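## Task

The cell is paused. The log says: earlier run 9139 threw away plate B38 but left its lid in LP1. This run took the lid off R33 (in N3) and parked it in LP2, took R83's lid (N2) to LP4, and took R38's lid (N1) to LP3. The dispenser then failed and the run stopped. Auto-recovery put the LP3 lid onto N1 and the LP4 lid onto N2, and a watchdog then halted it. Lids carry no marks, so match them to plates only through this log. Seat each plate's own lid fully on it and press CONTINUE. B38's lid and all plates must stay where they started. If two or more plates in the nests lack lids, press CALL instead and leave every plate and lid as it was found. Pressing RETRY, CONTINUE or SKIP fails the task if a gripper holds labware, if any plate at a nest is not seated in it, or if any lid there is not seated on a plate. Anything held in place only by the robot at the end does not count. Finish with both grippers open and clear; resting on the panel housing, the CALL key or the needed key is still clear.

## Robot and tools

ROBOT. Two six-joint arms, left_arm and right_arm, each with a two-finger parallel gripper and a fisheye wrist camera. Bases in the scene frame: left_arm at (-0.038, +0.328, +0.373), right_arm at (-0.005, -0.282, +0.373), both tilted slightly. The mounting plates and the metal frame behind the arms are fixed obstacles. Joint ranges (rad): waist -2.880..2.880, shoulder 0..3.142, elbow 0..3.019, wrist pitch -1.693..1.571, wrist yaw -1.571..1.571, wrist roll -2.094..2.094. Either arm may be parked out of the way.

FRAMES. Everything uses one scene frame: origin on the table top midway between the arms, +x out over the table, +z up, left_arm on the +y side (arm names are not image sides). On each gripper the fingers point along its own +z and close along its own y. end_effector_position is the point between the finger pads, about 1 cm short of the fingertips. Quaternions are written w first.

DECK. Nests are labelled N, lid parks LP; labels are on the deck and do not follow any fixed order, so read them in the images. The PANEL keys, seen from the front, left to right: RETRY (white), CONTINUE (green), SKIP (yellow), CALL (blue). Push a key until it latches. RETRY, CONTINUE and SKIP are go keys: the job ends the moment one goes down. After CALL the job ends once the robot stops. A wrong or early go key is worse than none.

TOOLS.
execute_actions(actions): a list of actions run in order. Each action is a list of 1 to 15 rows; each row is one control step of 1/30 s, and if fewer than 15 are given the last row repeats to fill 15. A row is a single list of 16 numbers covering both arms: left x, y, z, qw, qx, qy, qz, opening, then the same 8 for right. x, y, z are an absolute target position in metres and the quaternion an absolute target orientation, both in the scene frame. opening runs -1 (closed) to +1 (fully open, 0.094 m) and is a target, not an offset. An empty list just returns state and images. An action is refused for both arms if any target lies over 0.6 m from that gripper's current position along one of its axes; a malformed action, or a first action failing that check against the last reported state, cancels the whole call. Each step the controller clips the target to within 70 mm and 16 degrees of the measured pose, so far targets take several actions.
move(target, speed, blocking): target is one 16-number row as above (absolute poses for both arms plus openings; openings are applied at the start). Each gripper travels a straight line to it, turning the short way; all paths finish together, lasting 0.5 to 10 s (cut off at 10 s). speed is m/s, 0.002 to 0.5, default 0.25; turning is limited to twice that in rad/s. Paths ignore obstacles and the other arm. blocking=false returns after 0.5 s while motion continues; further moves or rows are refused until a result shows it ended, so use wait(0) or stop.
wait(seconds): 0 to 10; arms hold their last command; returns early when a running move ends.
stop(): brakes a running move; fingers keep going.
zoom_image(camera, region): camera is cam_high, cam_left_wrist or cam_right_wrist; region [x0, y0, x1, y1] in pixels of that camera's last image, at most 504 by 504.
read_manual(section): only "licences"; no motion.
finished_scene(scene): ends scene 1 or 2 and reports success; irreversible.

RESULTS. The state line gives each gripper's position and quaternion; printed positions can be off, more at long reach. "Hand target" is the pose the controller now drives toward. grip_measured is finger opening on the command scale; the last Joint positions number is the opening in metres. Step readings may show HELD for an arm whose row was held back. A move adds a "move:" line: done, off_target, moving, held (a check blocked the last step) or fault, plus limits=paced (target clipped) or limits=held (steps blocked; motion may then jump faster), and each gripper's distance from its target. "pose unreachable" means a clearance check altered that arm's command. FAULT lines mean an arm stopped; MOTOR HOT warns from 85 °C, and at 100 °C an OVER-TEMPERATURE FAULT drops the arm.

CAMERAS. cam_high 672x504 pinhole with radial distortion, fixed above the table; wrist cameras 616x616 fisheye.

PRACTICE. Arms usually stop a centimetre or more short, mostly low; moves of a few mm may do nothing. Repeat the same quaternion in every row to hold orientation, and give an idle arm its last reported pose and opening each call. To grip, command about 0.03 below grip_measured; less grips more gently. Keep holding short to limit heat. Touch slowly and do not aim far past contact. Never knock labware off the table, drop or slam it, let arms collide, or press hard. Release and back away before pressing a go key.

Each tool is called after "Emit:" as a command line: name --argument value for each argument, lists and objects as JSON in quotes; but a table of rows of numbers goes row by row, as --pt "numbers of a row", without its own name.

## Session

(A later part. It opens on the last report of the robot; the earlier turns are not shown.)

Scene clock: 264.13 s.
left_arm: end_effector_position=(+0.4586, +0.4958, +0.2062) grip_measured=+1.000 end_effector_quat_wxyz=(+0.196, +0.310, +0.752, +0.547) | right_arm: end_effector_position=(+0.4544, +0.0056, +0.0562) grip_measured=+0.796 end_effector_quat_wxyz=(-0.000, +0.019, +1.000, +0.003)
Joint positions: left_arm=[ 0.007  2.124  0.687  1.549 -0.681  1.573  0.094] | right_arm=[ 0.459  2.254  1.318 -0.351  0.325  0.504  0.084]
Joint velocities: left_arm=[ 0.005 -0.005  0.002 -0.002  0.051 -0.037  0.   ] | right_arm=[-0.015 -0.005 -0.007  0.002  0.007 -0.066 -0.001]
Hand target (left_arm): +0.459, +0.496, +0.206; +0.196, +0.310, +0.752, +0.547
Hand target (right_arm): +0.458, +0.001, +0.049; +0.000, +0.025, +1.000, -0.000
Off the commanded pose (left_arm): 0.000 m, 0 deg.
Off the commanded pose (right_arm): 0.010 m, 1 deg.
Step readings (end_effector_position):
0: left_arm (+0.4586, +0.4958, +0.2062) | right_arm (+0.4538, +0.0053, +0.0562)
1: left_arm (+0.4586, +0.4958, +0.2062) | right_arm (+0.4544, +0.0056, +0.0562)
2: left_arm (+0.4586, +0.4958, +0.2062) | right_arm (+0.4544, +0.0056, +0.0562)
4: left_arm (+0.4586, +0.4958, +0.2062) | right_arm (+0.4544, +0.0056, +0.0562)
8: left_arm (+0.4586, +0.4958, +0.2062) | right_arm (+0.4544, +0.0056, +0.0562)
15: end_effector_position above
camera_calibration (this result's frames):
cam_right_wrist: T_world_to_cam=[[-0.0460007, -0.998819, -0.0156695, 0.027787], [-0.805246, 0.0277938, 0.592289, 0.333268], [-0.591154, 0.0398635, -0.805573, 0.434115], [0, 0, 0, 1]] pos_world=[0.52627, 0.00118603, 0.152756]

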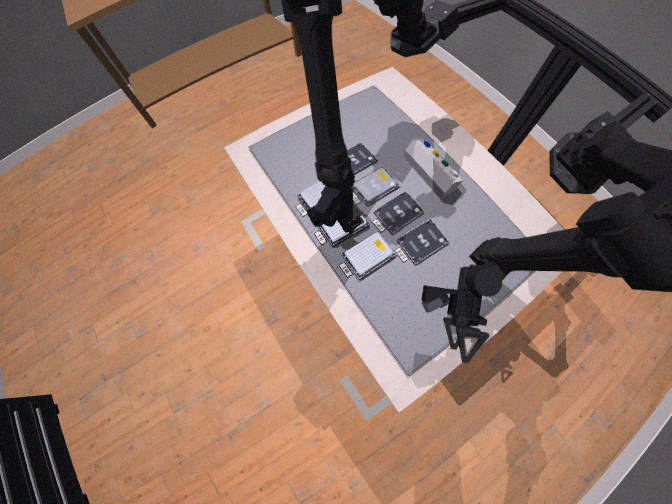

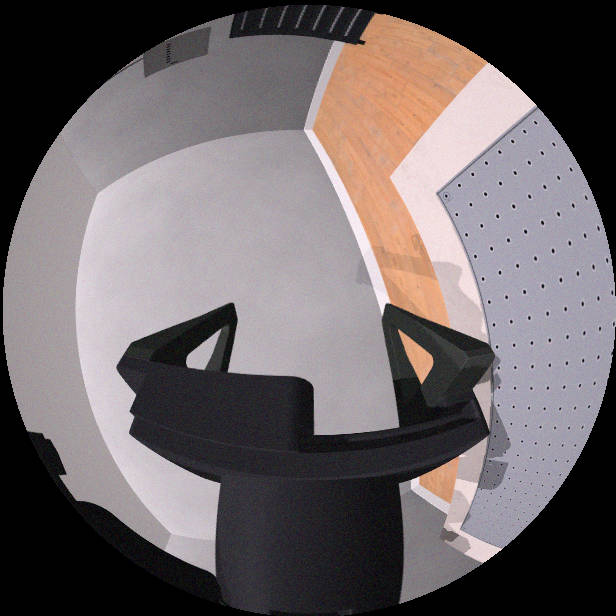

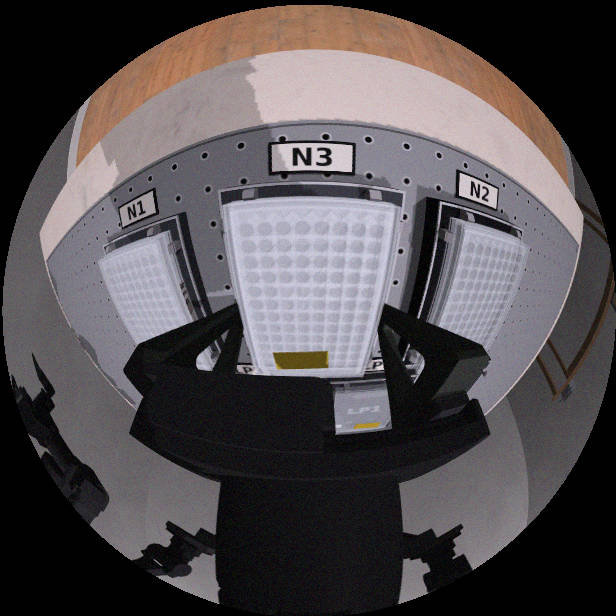

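Emit:
execute_actions --actions '[[[0.4586,0.4958,0.2062,0.196,0.310,0.752,0.547,1,0.4545,0.0056,0.056,0,0.019,1,0.002,0.76],[0.4586,0.4958,0.2062,0.196,0.310,0.752,0.547,1,0.4545,0.0056,0.056,0,0.019,1,0.002,0.76],[0.4586,0.4958,0.2062,0.196,0.310,0.752,0.547,1,0.4545,0.0056,0.056,0,0.019,1,0.002,0.76],[0.4586,0.4958,0.2062,0.196,0.310,0.752,0.547,1,0.4545,0.0056,0.056,0,0.019,1,0.002,1]]]'

Emit:
move --target '[0.4586,0.4958,0.2062,0.196,0.310,0.752,0.547,1, 0.452,0.011,0.11,0,0.019,1,0,1]' --speed 0.08

Emit:
zoom_image --camera "cam_right_wrist" --region '[100, 150, 520, 380]'

Scene clock: 271.90 s.
left_arm: end_effector_position=(+0.4586, +0.4958, +0.2062) grip_measured=+1.000 end_effector_quat_wxyz=(+0.196, +0.310, +0.752, +0.547) | right_arm: end_effector_position=(+0.4544, +0.0056, +0.0562) grip_measured=+1.000 end_effector_quat_wxyz=(-0.000, +0.019, +1.000, +0.003)
Joint positions: left_arm=[ 0.007  2.124  0.687  1.549 -0.681  1.573  0.094] | right_arm=[ 0.459  2.254  1.318 -0.351  0.325  0.504  0.094]
Joint velocities: left_arm=[ 0.024 -0.015 -0.022  0.007 -0.095  0.037  0.   ] | right_arm=[ 0.005  0.015  0.002 -0.007 -0.007 -0.11   0.   ]
Hand target (left_arm): +0.459, +0.496, +0.206; +0.196, +0.310, +0.752, +0.547
Hand target (right_arm): +0.455, +0.006, +0.056; +0.000, +0.019, +1.000, +0.002
Off the commanded pose (left_arm): 0.000 m, 0 deg.
Off the commanded pose (right_arm): 0.000 m, 0 deg.
Step readings (end_effector_position):
0: left_arm (+0.4586, +0.4958, +0.2062) | right_arm (+0.4544, +0.0056, +0.0562)
1: left_arm (+0.4586, +0.4958, +0.2062) | right_arm (+0.4544, +0.0056, +0.0562)
2: left_arm (+0.4586, +0.4958, +0.2062) | right_arm (+0.4544, +0.0056, +0.0562)
4: left_arm (+0.4586, +0.4958, +0.2062) | right_arm (+0.4544, +0.0056, +0.0562)
8: left_arm (+0.4586, +0.4958, +0.2062) | right_arm (+0.4544, +0.0056, +0.0562)
15: end_effector_position above
camera_calibration (this result's frames):
cam_right_wrist: T_world_to_cam=[[-0.0460007, -0.998819, -0.0156695, 0.027787], [-0.805246, 0.0277938, 0.592289, 0.333268], [-0.591154, 0.0398635, -0.805573, 0.434115], [0, 0, 0, 1]] pos_world=[0.52627, 0.00118603, 0.152756]

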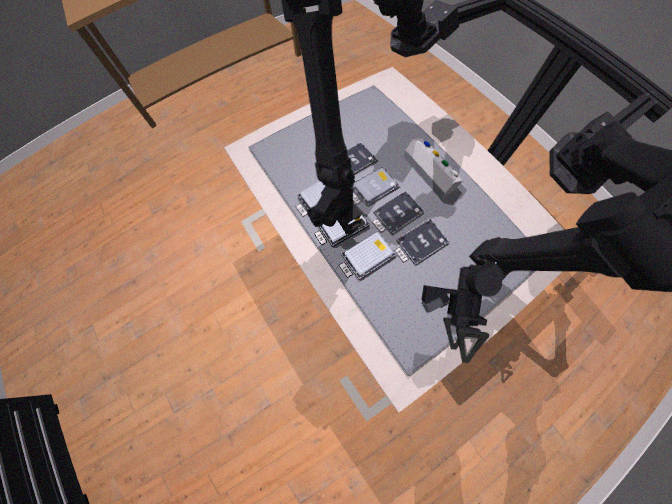

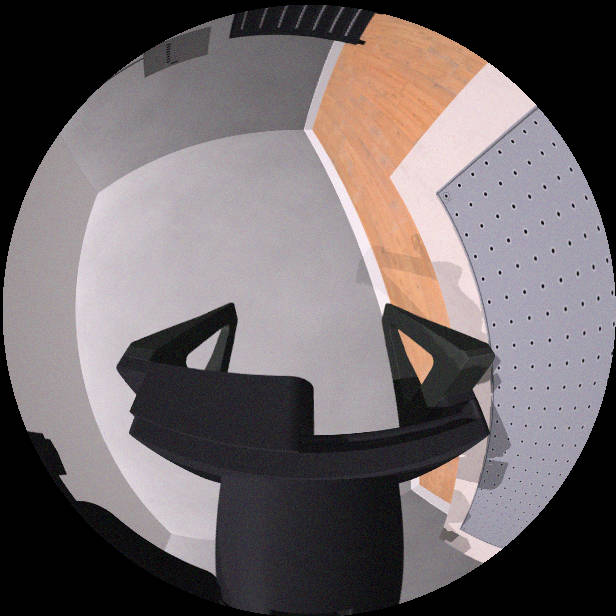

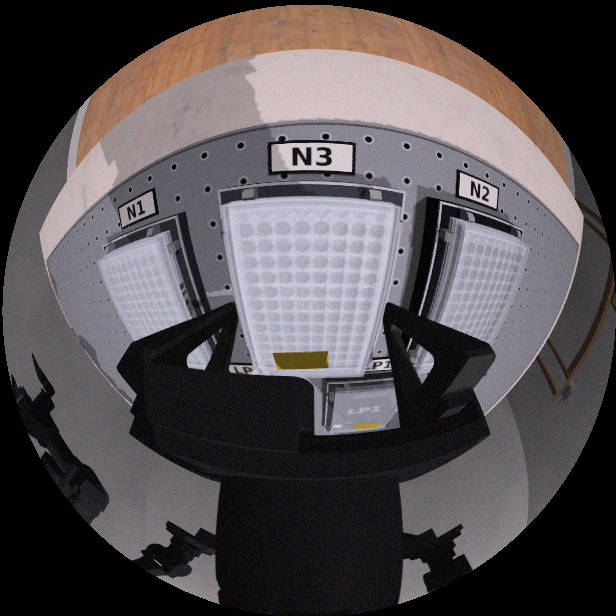

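Scene clock: 272.97 s.
left_arm: end_effector_position=(+0.4586, +0.4958, +0.2062) grip_measured=+1.000 end_effector_quat_wxyz=(+0.196, +0.310, +0.752, +0.547) | right_arm: end_effector_position=(+0.4600, +0.0058, +0.1052) grip_measured=+1.000 end_effector_quat_wxyz=(+0.004, +0.022, +1.000, +0.002)
Joint positions: left_arm=[ 0.007  2.124  0.687  1.549 -0.681  1.573  0.094] | right_arm=[ 0.485  2.145  1.277 -0.42   0.338  0.535  0.094]
Joint velocities: left_arm=[-0.015 -0.024  0.002  0.022 -0.007 -0.022  0.   ] | right_arm=[ 0.005 -0.005 -0.022 -0.007 -0.051 -0.051  0.   ]
Hand target (left_arm): +0.459, +0.496, +0.206; +0.196, +0.310, +0.752, +0.547
Hand target (right_arm): +0.452, +0.011, +0.110; +0.000, +0.019, +1.000, +0.000
Off the commanded pose (left_arm): 0.000 m, 0 deg.
Off the commanded pose (right_arm): 0.011 m, 1 deg.
move: off_target (right_arm)
camera_calibration (this result's frames):
cam_right_wrist: T_world_to_cam=[[-0.0525611, -0.998521, -0.0138926, 0.0317859], [-0.809706, 0.0344715, 0.585822, 0.311466], [-0.584477, 0.0420404, -0.81032, 0.474255], [0, 0, 0, 1]] pos_world=[0.531057, 0.0010643, 0.202276]

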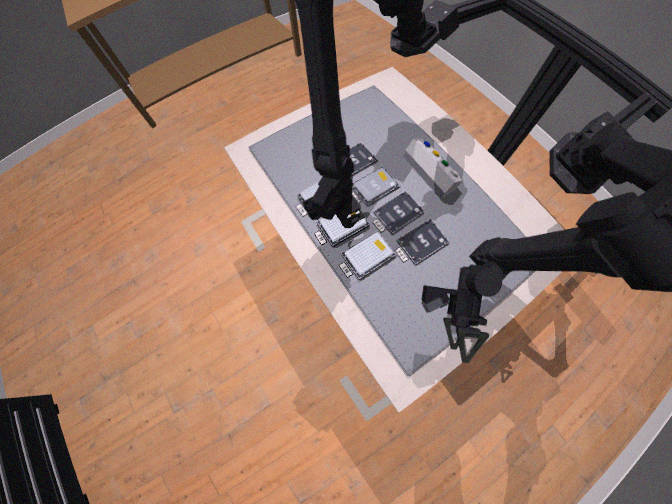

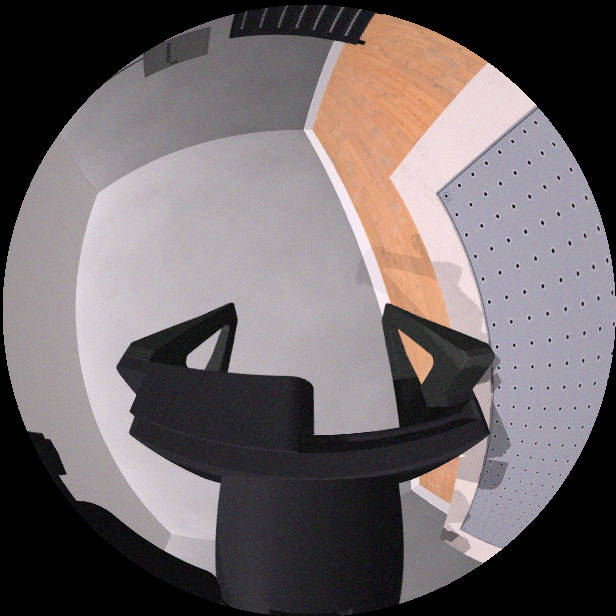

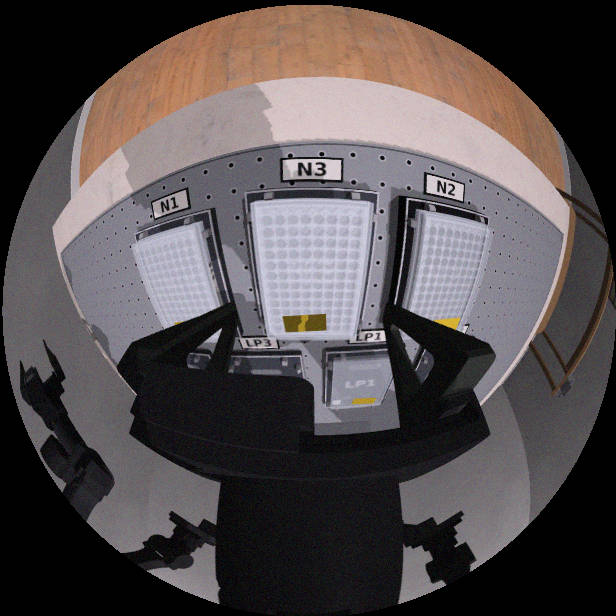

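Region (100, 150, 520, 380) of cam_right_wrist's 616x616 image, scaled by 1.200, with more detail than that image has; it fills the top 276 rows of this view, and the rest is white.

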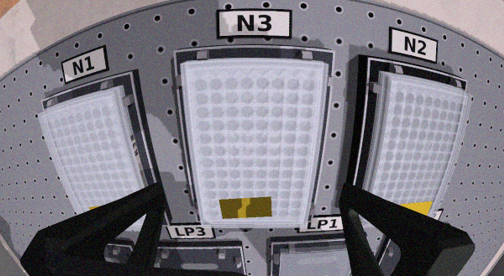

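Emit:
move --target '[0.4586,0.4958,0.2062,0.196,0.310,0.752,0.547,1, 0.55,0.005,0.08,-0.1,0.0,0.995,0,1]' --speed 0.2

Emit:
zoom_image --camera "cam_right_wrist" --region '[60, 200, 310, 400]'

Emit:
zoom_image --camera "cam_right_wrist" --region '[310, 200, 560, 400]'

Scene clock: 282.87 s.
left_arm: end_effector_position=(+0.4586, +0.4958, +0.2062) grip_measured=+1.000 end_effector_quat_wxyz=(+0.196, +0.310, +0.752, +0.547) | right_arm: end_effector_position=(+0.5451, +0.0095, +0.0896) grip_measured=+1.000 end_effector_quat_wxyz=(-0.096, -0.000, +0.995, -0.000)
Joint positions: left_arm=[ 0.007  2.124  0.687  1.549 -0.681  1.573  0.094] | right_arm=[ 0.4    2.322  1.74  -0.87   0.233  0.456  0.094]
Joint velocities: left_arm=[ 0.005 -0.015 -0.017  0.027 -0.066 -0.037  0.   ] | right_arm=[-0.005 -0.005  0.002  0.007  0.037  0.007  0.   ]
Hand target (left_arm): +0.459, +0.496, +0.206; +0.196, +0.310, +0.752, +0.547
Hand target (right_arm): +0.550, +0.006, +0.080; -0.100, -0.001, +0.995, -0.001
Off the commanded pose (left_arm): 0.000 m, 0 deg.
Off the commanded pose (right_arm): 0.012 m, 0 deg.
move: off_target (right_arm)
camera_calibration (this result's frames):
cam_right_wrist: T_world_to_cam=[[-0.00880104, -0.999932, -0.00767577, 0.0153341], [-0.677593, 0.0003185, 0.735437, 0.30429], [-0.735384, 0.0116737, -0.67755, 0.581887], [0, 0, 0, 1]] pos_world=[0.634231, 0.00844336, 0.170589]

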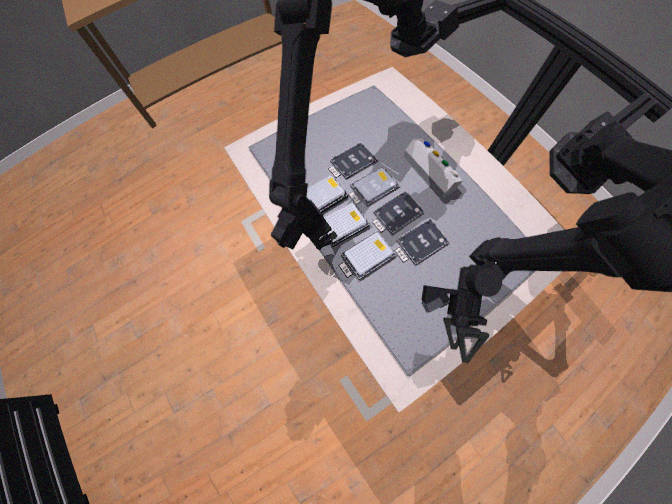

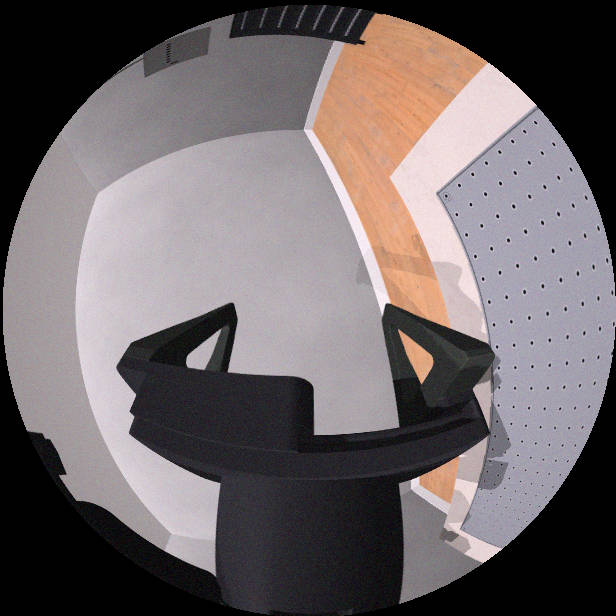

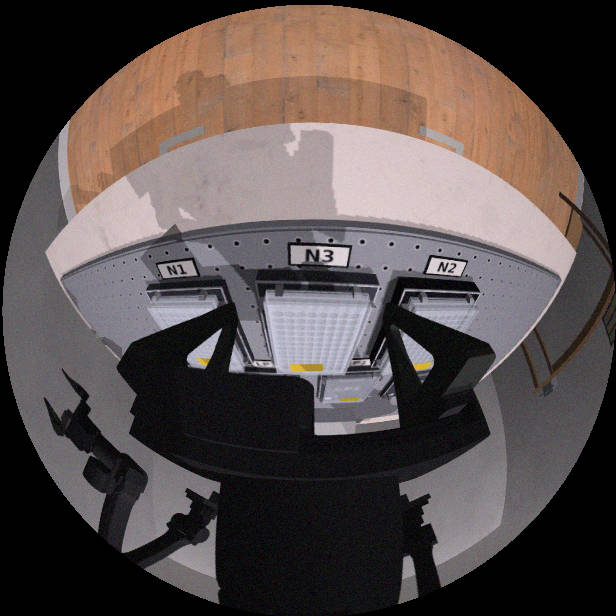

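Region (60, 200, 310, 400) of cam_right_wrist's 616x616 image, scaled by 2.016, with more detail than that image has; it fills the top 403 rows of this view, and the rest is white.

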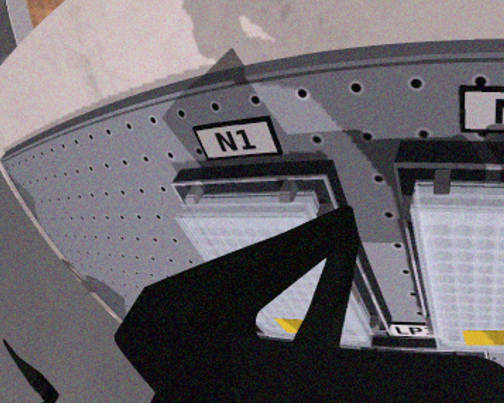

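Region (310, 200, 560, 400) of cam_right_wrist's 616x616 image, scaled by 2.016, with more detail than that image has; it fills the top 403 rows of this view, and the rest is white.

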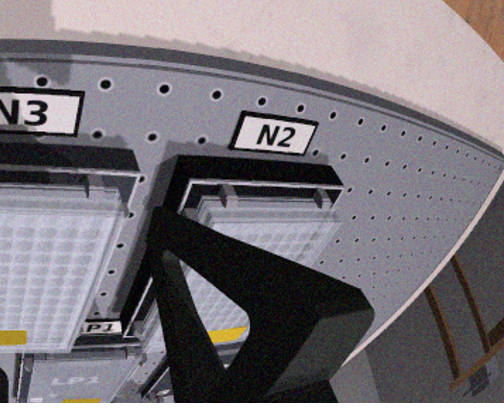

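Emit:
zoom_image --camera "cam_right_wrist" --region '[140, 265, 310, 325]'

Emit:
zoom_image --camera "cam_right_wrist" --region '[320, 265, 490, 325]'

Emit:
zoom_image --camera "cam_high" --region '[320, 190, 410, 290]'

Emit:
zoom_image --camera "cam_high" --region '[395, 125, 485, 205]'

Region (140, 265, 310, 325) of cam_right_wrist's 616x616 image, scaled by 2.965, with more detail than that image has; it fills the top 178 rows of this view, and the rest is white.

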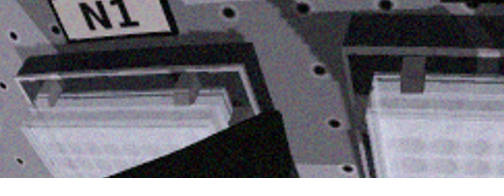

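Region (320, 265, 490, 325) of cam_right_wrist's 616x616 image, scaled by 2.965, with more detail than that image has; it fills the top 178 rows of this view, and the rest is white.

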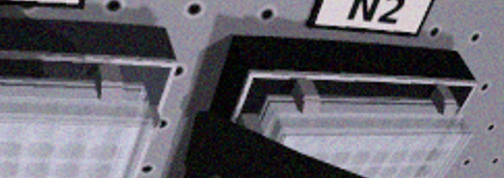

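Region (320, 190, 410, 290) of cam_high's 672x504 image, scaled by 5.040, with more detail than that image has; it fills the left 454 columns of this view, and the rest is white.

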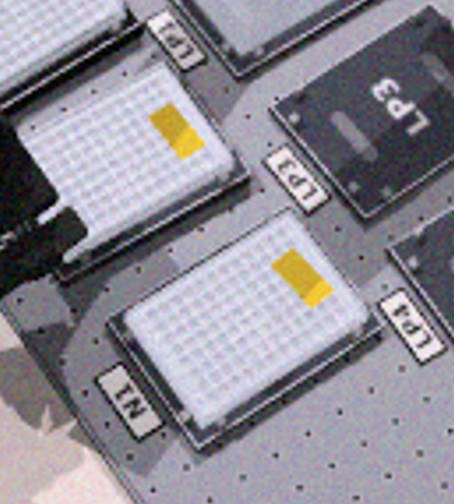

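Region (395, 125, 485, 205) of cam_high's 672x504 image, scaled by 5.600, with more detail than that image has.

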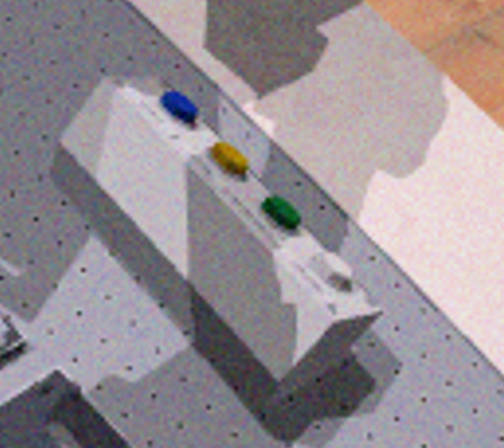

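Emit:
move --target '[0.4586,0.4958,0.2062,0.196,0.310,0.752,0.547,1, 0.25,0.04,0.10,0.1,0.0,0.995,0,-1]' --speed 0.3

Emit:
zoom_image --camera "cam_right_wrist" --region '[100, 30, 520, 250]'

Scene clock: 299.97 s.
left_arm: end_effector_position=(+0.4586, +0.4958, +0.2062) grip_measured=+1.000 end_effector_quat_wxyz=(+0.196, +0.310, +0.752, +0.547) | right_arm: end_effector_position=(+0.2513, +0.0385, +0.1041) grip_measured=-0.978 end_effector_quat_wxyz=(+0.100, -0.006, +0.995, +0.004)
Joint positions: left_arm=[ 0.007  2.124  0.687  1.549 -0.681  1.573  0.094] | right_arm=[0.825 2.217 0.836 0.112 0.548 0.765 0.001]
Joint velocities: left_arm=[-0.005  0.005  0.012 -0.012 -0.051 -0.007  0.   ] | right_arm=[-0.005 -0.005  0.002 -0.027 -0.11  -0.037 -0.   ]
Hand target (left_arm): +0.459, +0.496, +0.206; +0.196, +0.310, +0.752, +0.547
Hand target (right_arm): +0.250, +0.037, +0.100; +0.101, +0.003, +0.995, +0.003
Off the commanded pose (left_arm): 0.000 m, 0 deg.
Off the commanded pose (right_arm): 0.005 m, 1 deg.
move: done
camera_calibration (this result's frames):
cam_right_wrist: T_world_to_cam=[[0.00633603, -0.999835, -0.0170123, 0.0390541], [-0.907253, -0.0129023, 0.420388, 0.185548], [-0.420538, 0.0127708, -0.907185, 0.320089], [0, 0, 0, 1]] pos_world=[0.302701, 0.0373539, 0.213042]

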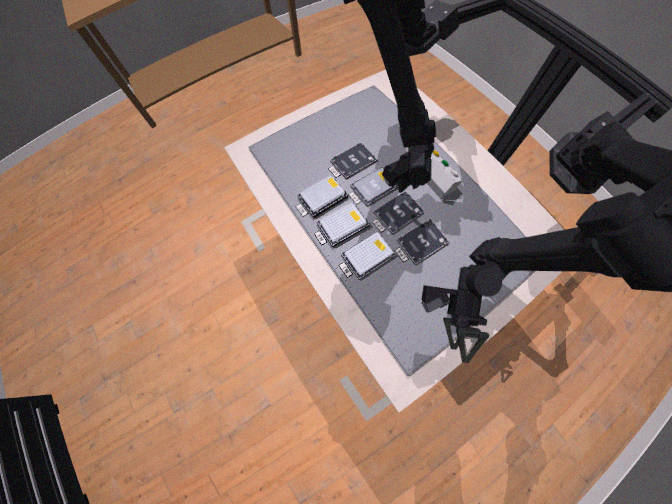

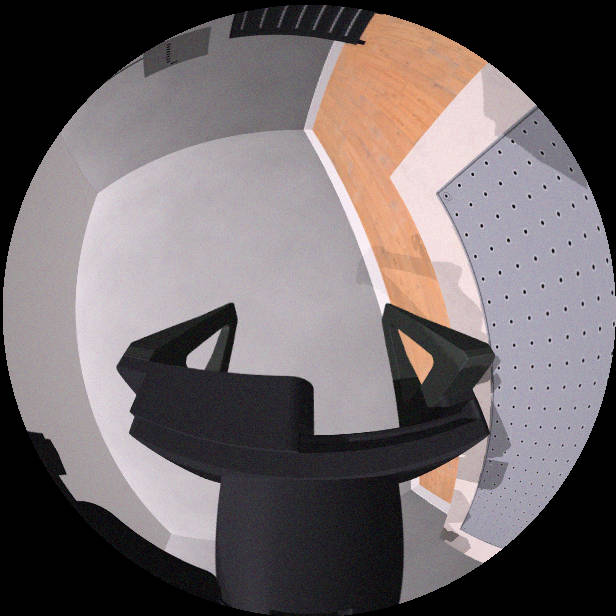

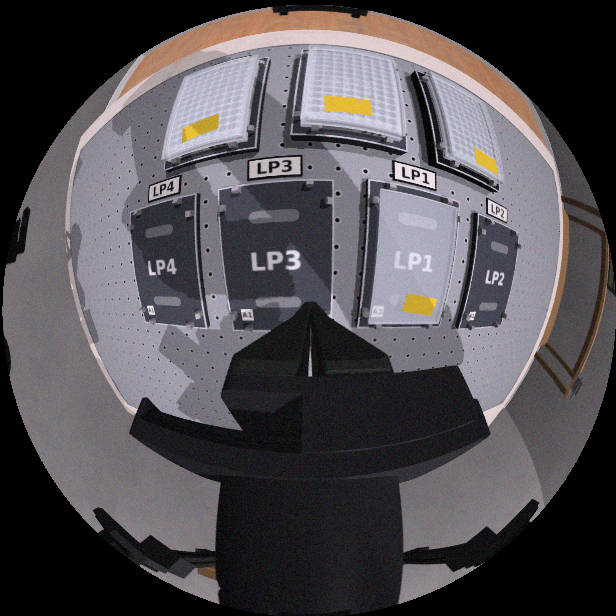

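Region (100, 30, 520, 250) of cam_right_wrist's 616x616 image, scaled by 1.200, with more detail than that image has; it fills the top 264 rows of this view, and the rest is white.

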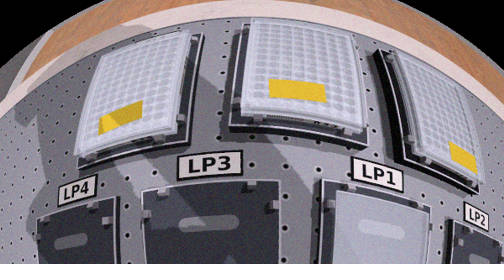

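Emit:
zoom_image --camera "cam_right_wrist" --region '[150, 50, 330, 180]'

Emit:
zoom_image --camera "cam_right_wrist" --region '[340, 60, 520, 200]'

Region (150, 50, 330, 180) of cam_right_wrist's 616x616 image, scaled by 2.800, with more detail than that image has.

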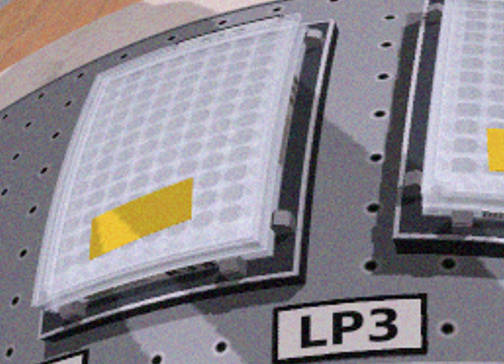

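Region (340, 60, 520, 200) of cam_right_wrist's 616x616 image, scaled by 2.800, with more detail than that image has.

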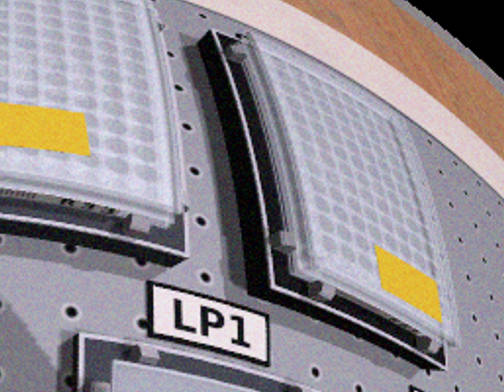

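Emit:
move --target '[0.4586,0.4958,0.2062,0.196,0.310,0.752,0.547,1, 0.03,0.015,0.17,0.1,0.0,0.995,0,-1]' --speed 0.25

Scene clock: 309.37 s.
left_arm: end_effector_position=(+0.4586, +0.4958, +0.2062) grip_measured=+1.000 end_effector_quat_wxyz=(+0.196, +0.310, +0.752, +0.547) | right_arm: end_effector_position=(+0.0329, +0.0172, +0.1738) grip_measured=-0.978 end_effector_quat_wxyz=(+0.102, -0.004, +0.995, +0.014)
Joint positions: left_arm=[ 0.007  2.124  0.687  1.549 -0.681  1.573  0.094] | right_arm=[ 1.433  2.248  0.628 -0.034  0.614  1.483  0.001]
Joint velocities: left_arm=[-0.005 -0.005 -0.007 -0.012  0.051  0.066  0.   ] | right_arm=[-0.005 -0.015 -0.002  0.012 -0.095  0.007  0.   ]
Hand target (left_arm): +0.459, +0.496, +0.206; +0.196, +0.310, +0.752, +0.547
Hand target (right_arm): +0.031, +0.014, +0.169; +0.100, -0.001, +0.995, +0.006
Off the commanded pose (left_arm): 0.000 m, 0 deg.
Off the commanded pose (right_arm): 0.005 m, 2 deg.
move: done
camera_calibration (this result's frames):
cam_right_wrist: T_world_to_cam=[[0.00510417, -0.999261, -0.0381038, 0.0240408], [-0.909526, -0.020476, 0.415142, -0.0410344], [-0.415615, 0.0325375, -0.908958, 0.291601], [0, 0, 0, 1]] pos_world=[0.0837491, 0.0136948, 0.283004]

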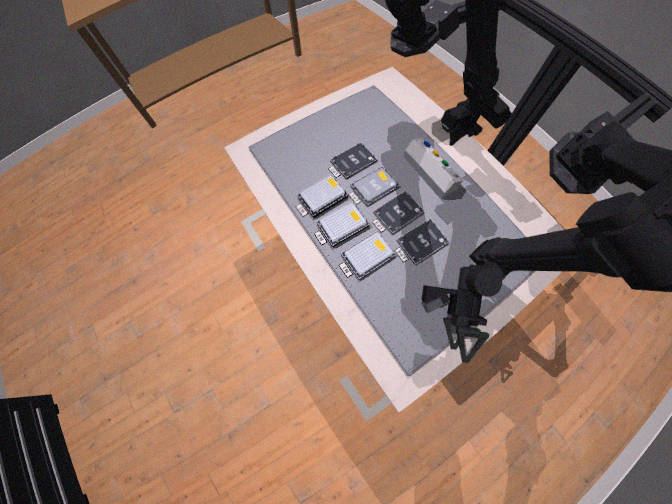

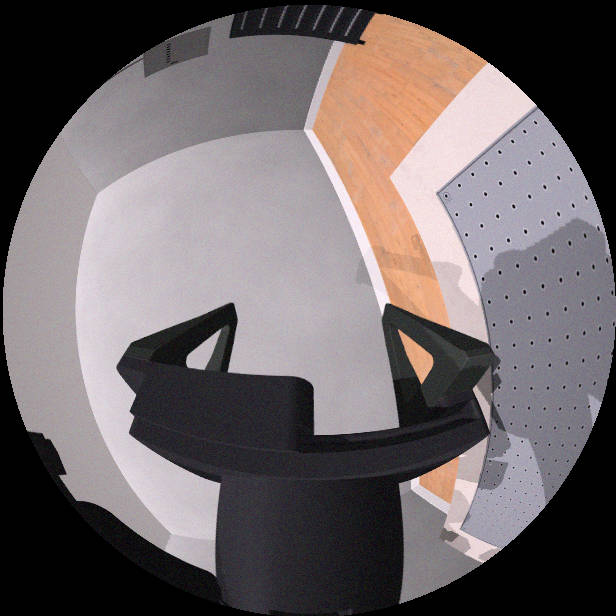

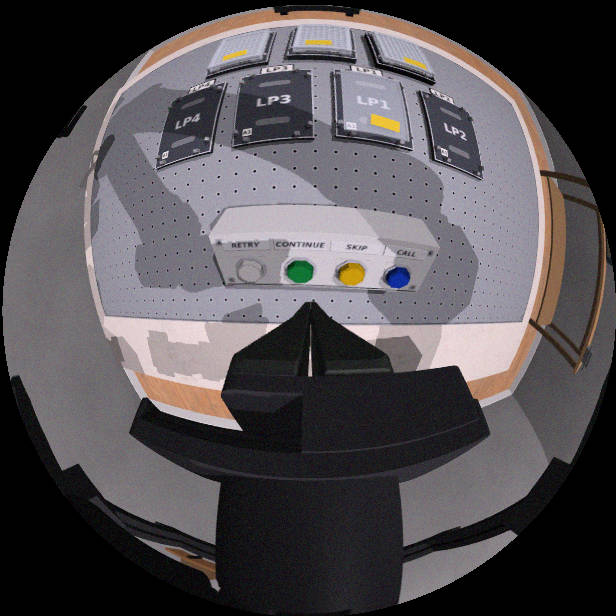

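Emit:
execute_actions --actions '[]'

Scene clock: 321.97 s.
left_arm: end_effector_position=(+0.4586, +0.4958, +0.2062) grip_measured=+1.000 end_effector_quat_wxyz=(+0.196, +0.310, +0.752, +0.547) | right_arm: end_effector_position=(+0.0329, +0.0172, +0.1738) grip_measured=-0.978 end_effector_quat_wxyz=(+0.102, -0.003, +0.995, +0.014)
Joint positions: left_arm=[ 0.007  2.124  0.687  1.549 -0.681  1.573  0.094] | right_arm=[ 1.433  2.248  0.628 -0.034  0.614  1.486  0.001]
Joint velocities: left_arm=[-0.005 -0.005  0.002  0.012 -0.051 -0.037  0.   ] | right_arm=[-0.015 -0.015 -0.002  0.002 -0.022 -0.022  0.   ]
Hand target (left_arm): +0.459, +0.496, +0.206; +0.196, +0.310, +0.752, +0.547
Hand target (right_arm): +0.031, +0.014, +0.169; +0.100, -0.001, +0.995, +0.006
Off the commanded pose (left_arm): 0.000 m, 0 deg.
Off the commanded pose (right_arm): 0.005 m, 2 deg.
camera_calibration (this result's frames):
cam_right_wrist: T_world_to_cam=[[0.00248979, -0.99925, -0.0386468, 0.0242211], [-0.909545, -0.0183245, 0.415201, -0.0410811], [-0.415598, 0.0341173, -0.908909, 0.291565], [0, 0, 0, 1]] pos_world=[0.0837481, 0.0135027, 0.282999]

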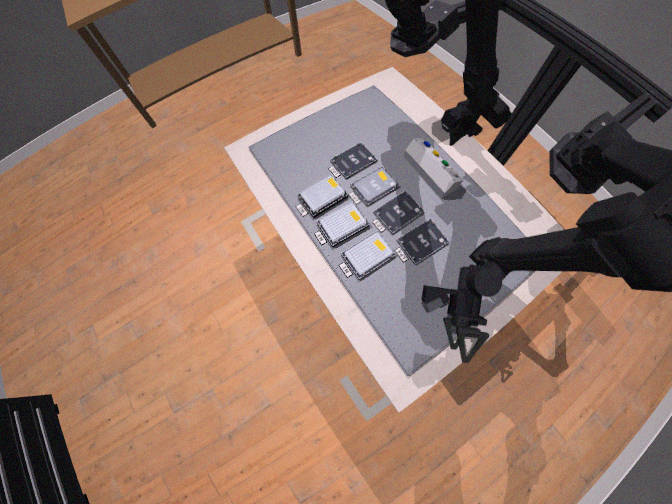

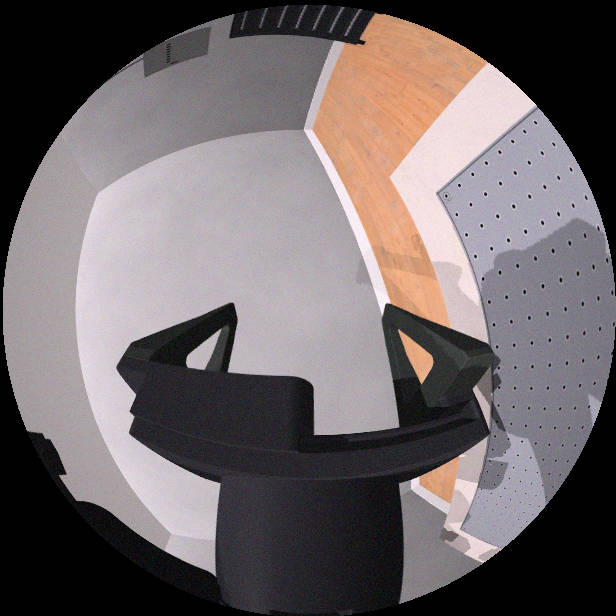

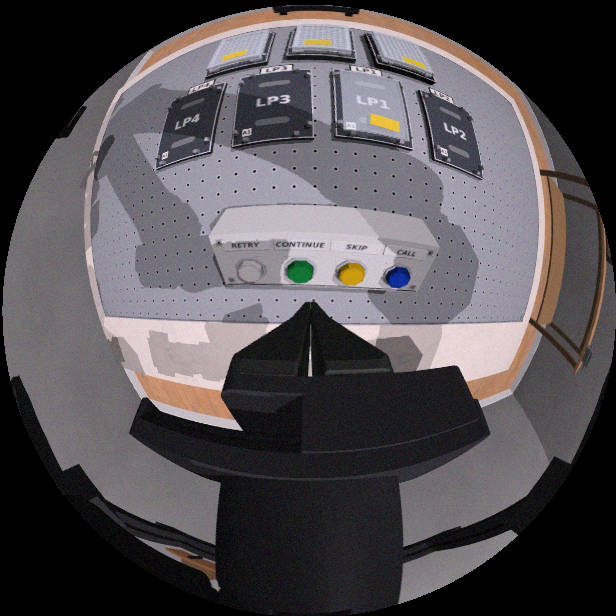

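Emit:
move --target '[0.4586,0.4958,0.2062,0.196,0.310,0.752,0.547,1,0.012,0.029,0.105,0.1,0,0.995,0,-1]' --speed 0.15

Scene clock: 327.20 s.
left_arm: end_effector_position=(+0.4586, +0.4958, +0.2062) grip_measured=+1.000 end_effector_quat_wxyz=(+0.196, +0.310, +0.752, +0.547) | right_arm: end_effector_position=(+0.0067, +0.0294, +0.1113) grip_measured=-0.978 end_effector_quat_wxyz=(+0.101, -0.008, +0.995, +0.003)
Joint positions: left_arm=[ 0.007  2.124  0.687  1.549 -0.681  1.573  0.094] | right_arm=[1.431 2.481 0.748 0.054 0.614 1.486 0.001]
Joint velocities: left_arm=[ 0.005  0.015 -0.007  0.012 -0.066 -0.081  0.   ] | right_arm=[-0.005 -0.015 -0.007 -0.007 -0.022 -0.007  0.   ]
Hand target (left_arm): +0.459, +0.496, +0.206; +0.196, +0.310, +0.752, +0.547
Hand target (right_arm): +0.012, +0.029, +0.106; +0.100, -0.000, +0.995, -0.000
Off the commanded pose (left_arm): 0.000 m, 0 deg.
Off the commanded pose (right_arm): 0.008 m, 1 deg.
move: done
camera_calibration (this result's frames):
cam_right_wrist: T_world_to_cam=[[0.0114368, -0.999832, -0.0143388, 0.0313147], [-0.908734, -0.0163758, 0.417054, -0.0389864], [-0.417218, 0.00826038, -0.908769, 0.224166], [0, 0, 0, 1]] pos_world=[0.0577399, 0.0288193, 0.220424]

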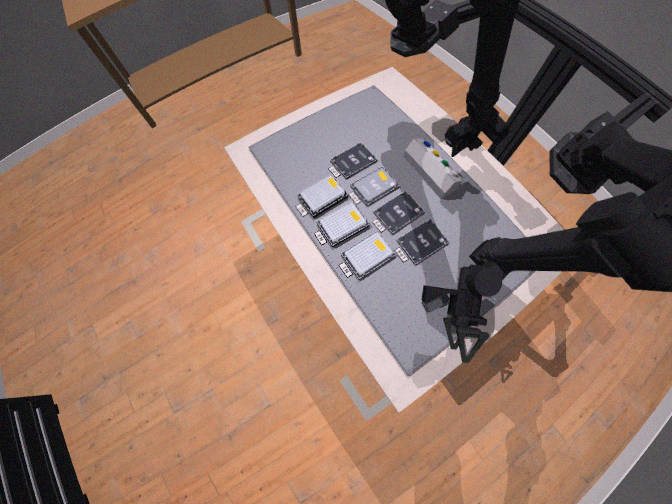

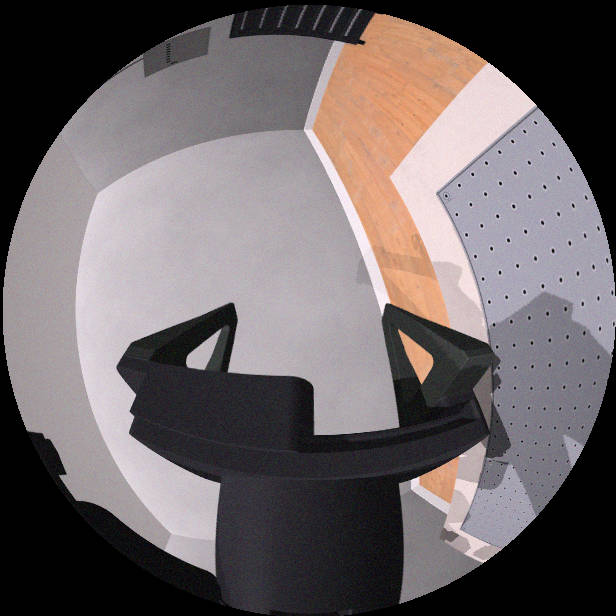

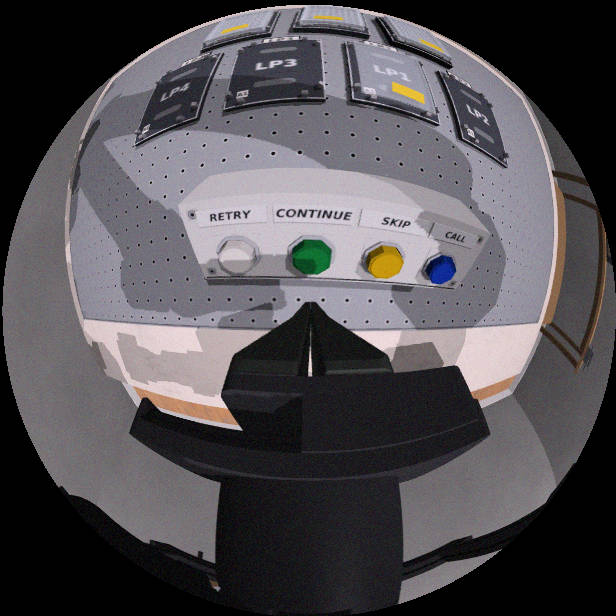

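Emit:
move --target '[0.4586,0.4958,0.2062,0.196,0.310,0.752,0.547,1,0.020,0.029,0.074,0.1,0,0.995,0,-1]' --speed 0.08

Scene clock: 333.27 s.
left_arm: end_effector_position=(+0.4586, +0.4958, +0.2062) grip_measured=+1.000 end_effector_quat_wxyz=(+0.196, +0.310, +0.752, +0.547) | right_arm: end_effector_position=(+0.0157, +0.0306, +0.0812) grip_measured=-0.978 end_effector_quat_wxyz=(+0.099, -0.003, +0.995, +0.002)
Joint positions: left_arm=[ 0.007  2.124  0.687  1.549 -0.681  1.573  0.094] | right_arm=[1.36  2.557 0.78  0.146 0.615 1.41  0.001]
Joint velocities: left_arm=[-0.024 -0.005 -0.022 -0.017  0.007 -0.037  0.   ] | right_arm=[-0.005  0.015  0.002  0.007 -0.081 -0.022  0.   ]
Hand target (left_arm): +0.459, +0.496, +0.206; +0.196, +0.310, +0.752, +0.547
Hand target (right_arm): +0.020, +0.029, +0.074; +0.100, +0.000, +0.995, -0.001
Off the commanded pose (left_arm): 0.000 m, 0 deg.
Off the commanded pose (right_arm): 0.008 m, 0 deg.
move: done
camera_calibration (this result's frames):
cam_right_wrist: T_world_to_cam=[[0.00076537, -0.999886, -0.0151037, 0.0321484], [-0.906688, -0.00706465, 0.421743, -0.0189204], [-0.421802, 0.0133716, -0.906589, 0.200268], [0, 0, 0, 1]] pos_world=[0.067294, 0.0293332, 0.190026]

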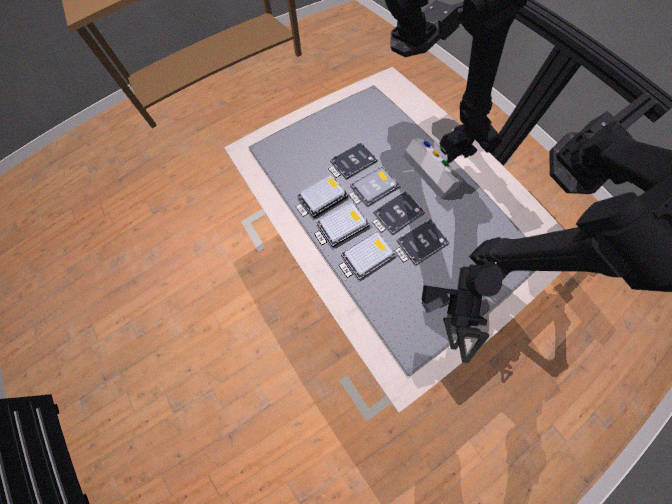

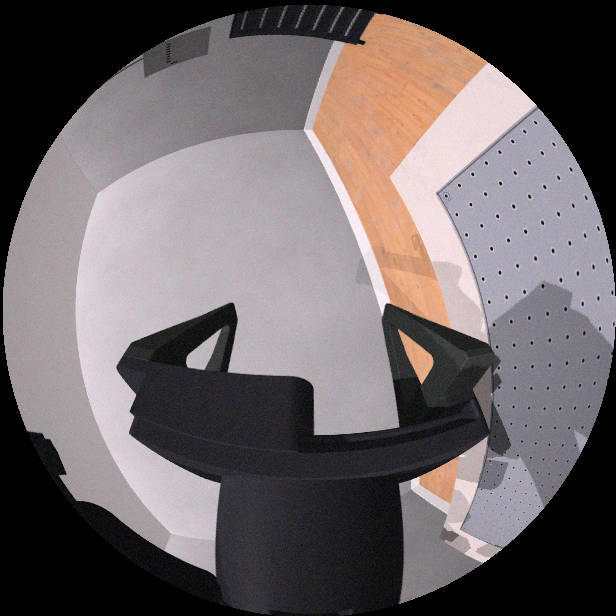

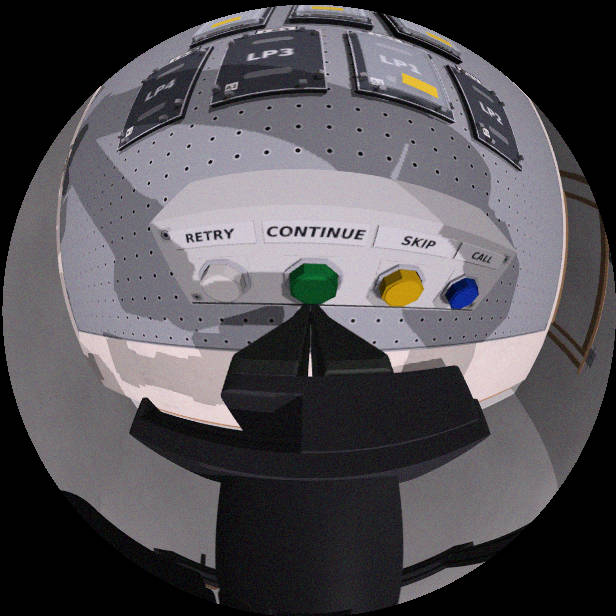

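Emit:
execute_actions --actions '[[[0.4586,0.4958,0.2062,0.196,0.310,0.752,0.547,1,0.000,0.029,0.085,0.1,0,0.995,0,-1]],[[0.4586,0.4958,0.2062,0.196,0.310,0.752,0.547,1,0.004,0.029,0.112,0.1,0,0.995,0,-1]],[[0.4586,0.4958,0.2062,0.196,0.310,0.752,0.547,1,0.030,0.029,0.112,0.1,0,0.995,0,-1]]]'

Scene clock: 346.83 s.
left_arm: end_effector_position=(+0.4586, +0.4958, +0.2062) grip_measured=+1.000 end_effector_quat_wxyz=(+0.196, +0.310, +0.752, +0.547) | right_arm: end_effector_position=(+0.0239, +0.0297, +0.1117) grip_measured=-0.978 end_effector_quat_wxyz=(+0.100, -0.003, +0.995, -0.001)
Joint positions: left_arm=[ 0.007  2.124  0.687  1.549 -0.681  1.573  0.094] | right_arm=[1.377 2.457 0.741 0.063 0.616 1.436 0.001]
Joint velocities: left_arm=[ 0.005  0.005  0.007  0.017  0.037 -0.051  0.   ] | right_arm=[-0.005 -0.005 -0.007 -0.007 -0.022 -0.022 -0.001]
Hand target (left_arm): +0.459, +0.496, +0.206; +0.196, +0.310, +0.752, +0.547
Hand target (right_arm): +0.030, +0.029, +0.112; +0.100, +0.000, +0.995, -0.001
Off the commanded pose (left_arm): 0.000 m, 0 deg.
Off the commanded pose (right_arm): 0.006 m, 0 deg.
Step readings (end_effector_position; steps 1 to 15: 1st action; 16 to 30: 2nd action; 31 to 45: 3rd action):
0: left_arm (+0.4586, +0.4958, +0.2062) | right_arm (+0.0157, +0.0306, +0.0812)
1: left_arm (+0.4586, +0.4958, +0.2062) | right_arm (+0.0150, +0.0300, +0.0814)
2: left_arm (+0.4586, +0.4958, +0.2062) | right_arm (+0.0138, +0.0292, +0.0819)
4: left_arm (+0.4586, +0.4958, +0.2062) | right_arm (+0.0102, +0.0289, +0.0835)
8: left_arm (+0.4586, +0.4958, +0.2062) | right_arm (+0.0053, +0.0299, +0.0859)
15: left_arm (+0.4586, +0.4958, +0.2062) | right_arm (+0.0050, +0.0295, +0.0861)
16: left_arm (+0.4586, +0.4958, +0.2062) | right_arm (+0.0051, +0.0284, +0.0873)
17: left_arm (+0.4586, +0.4958, +0.2062) | right_arm (+0.0057, +0.0261, +0.0903)
19: left_arm (+0.4586, +0.4958, +0.2062) | right_arm (+0.0073, +0.0240, +0.0986)
23: left_arm (+0.4586, +0.4958, +0.2062) | right_arm (+0.0091, +0.0300, +0.1087)
30: left_arm (+0.4586, +0.4958, +0.2062) | right_arm (+0.0091, +0.0303, +0.1094)
31: left_arm (+0.4586, +0.4958, +0.2062) | right_arm (+0.0099, +0.0301, +0.1096)
32: left_arm (+0.4586, +0.4958, +0.2062) | right_arm (+0.0117, +0.0298, +0.1100)
34: left_arm (+0.4586, +0.4958, +0.2062) | right_arm (+0.0170, +0.0284, +0.1108)
38: left_arm (+0.4586, +0.4958, +0.2062) | right_arm (+0.0236, +0.0292, +0.1116)
45: end_effector_position above
camera_calibration (this result's frames):
cam_right_wrist: T_world_to_cam=[[0.000673742, -0.999971, -0.00759616, 0.0308932], [-0.907277, -0.00380569, 0.420516, -0.0243623], [-0.420532, 0.00660851, -0.907253, 0.231675], [0, 0, 0, 1]] pos_world=[0.0753026, 0.0292686, 0.220667]

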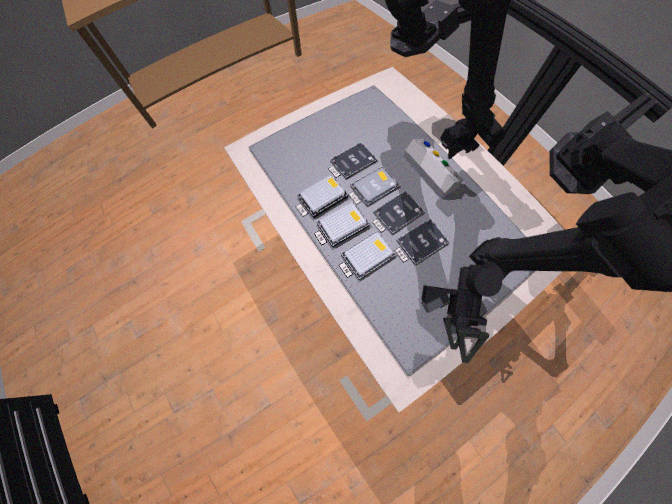

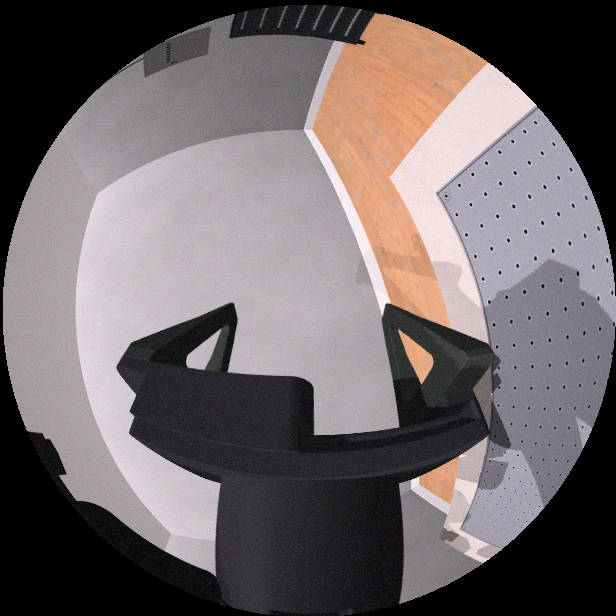

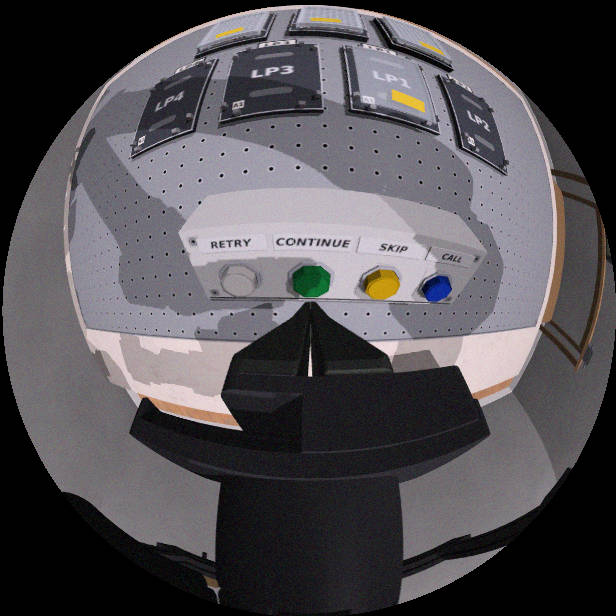

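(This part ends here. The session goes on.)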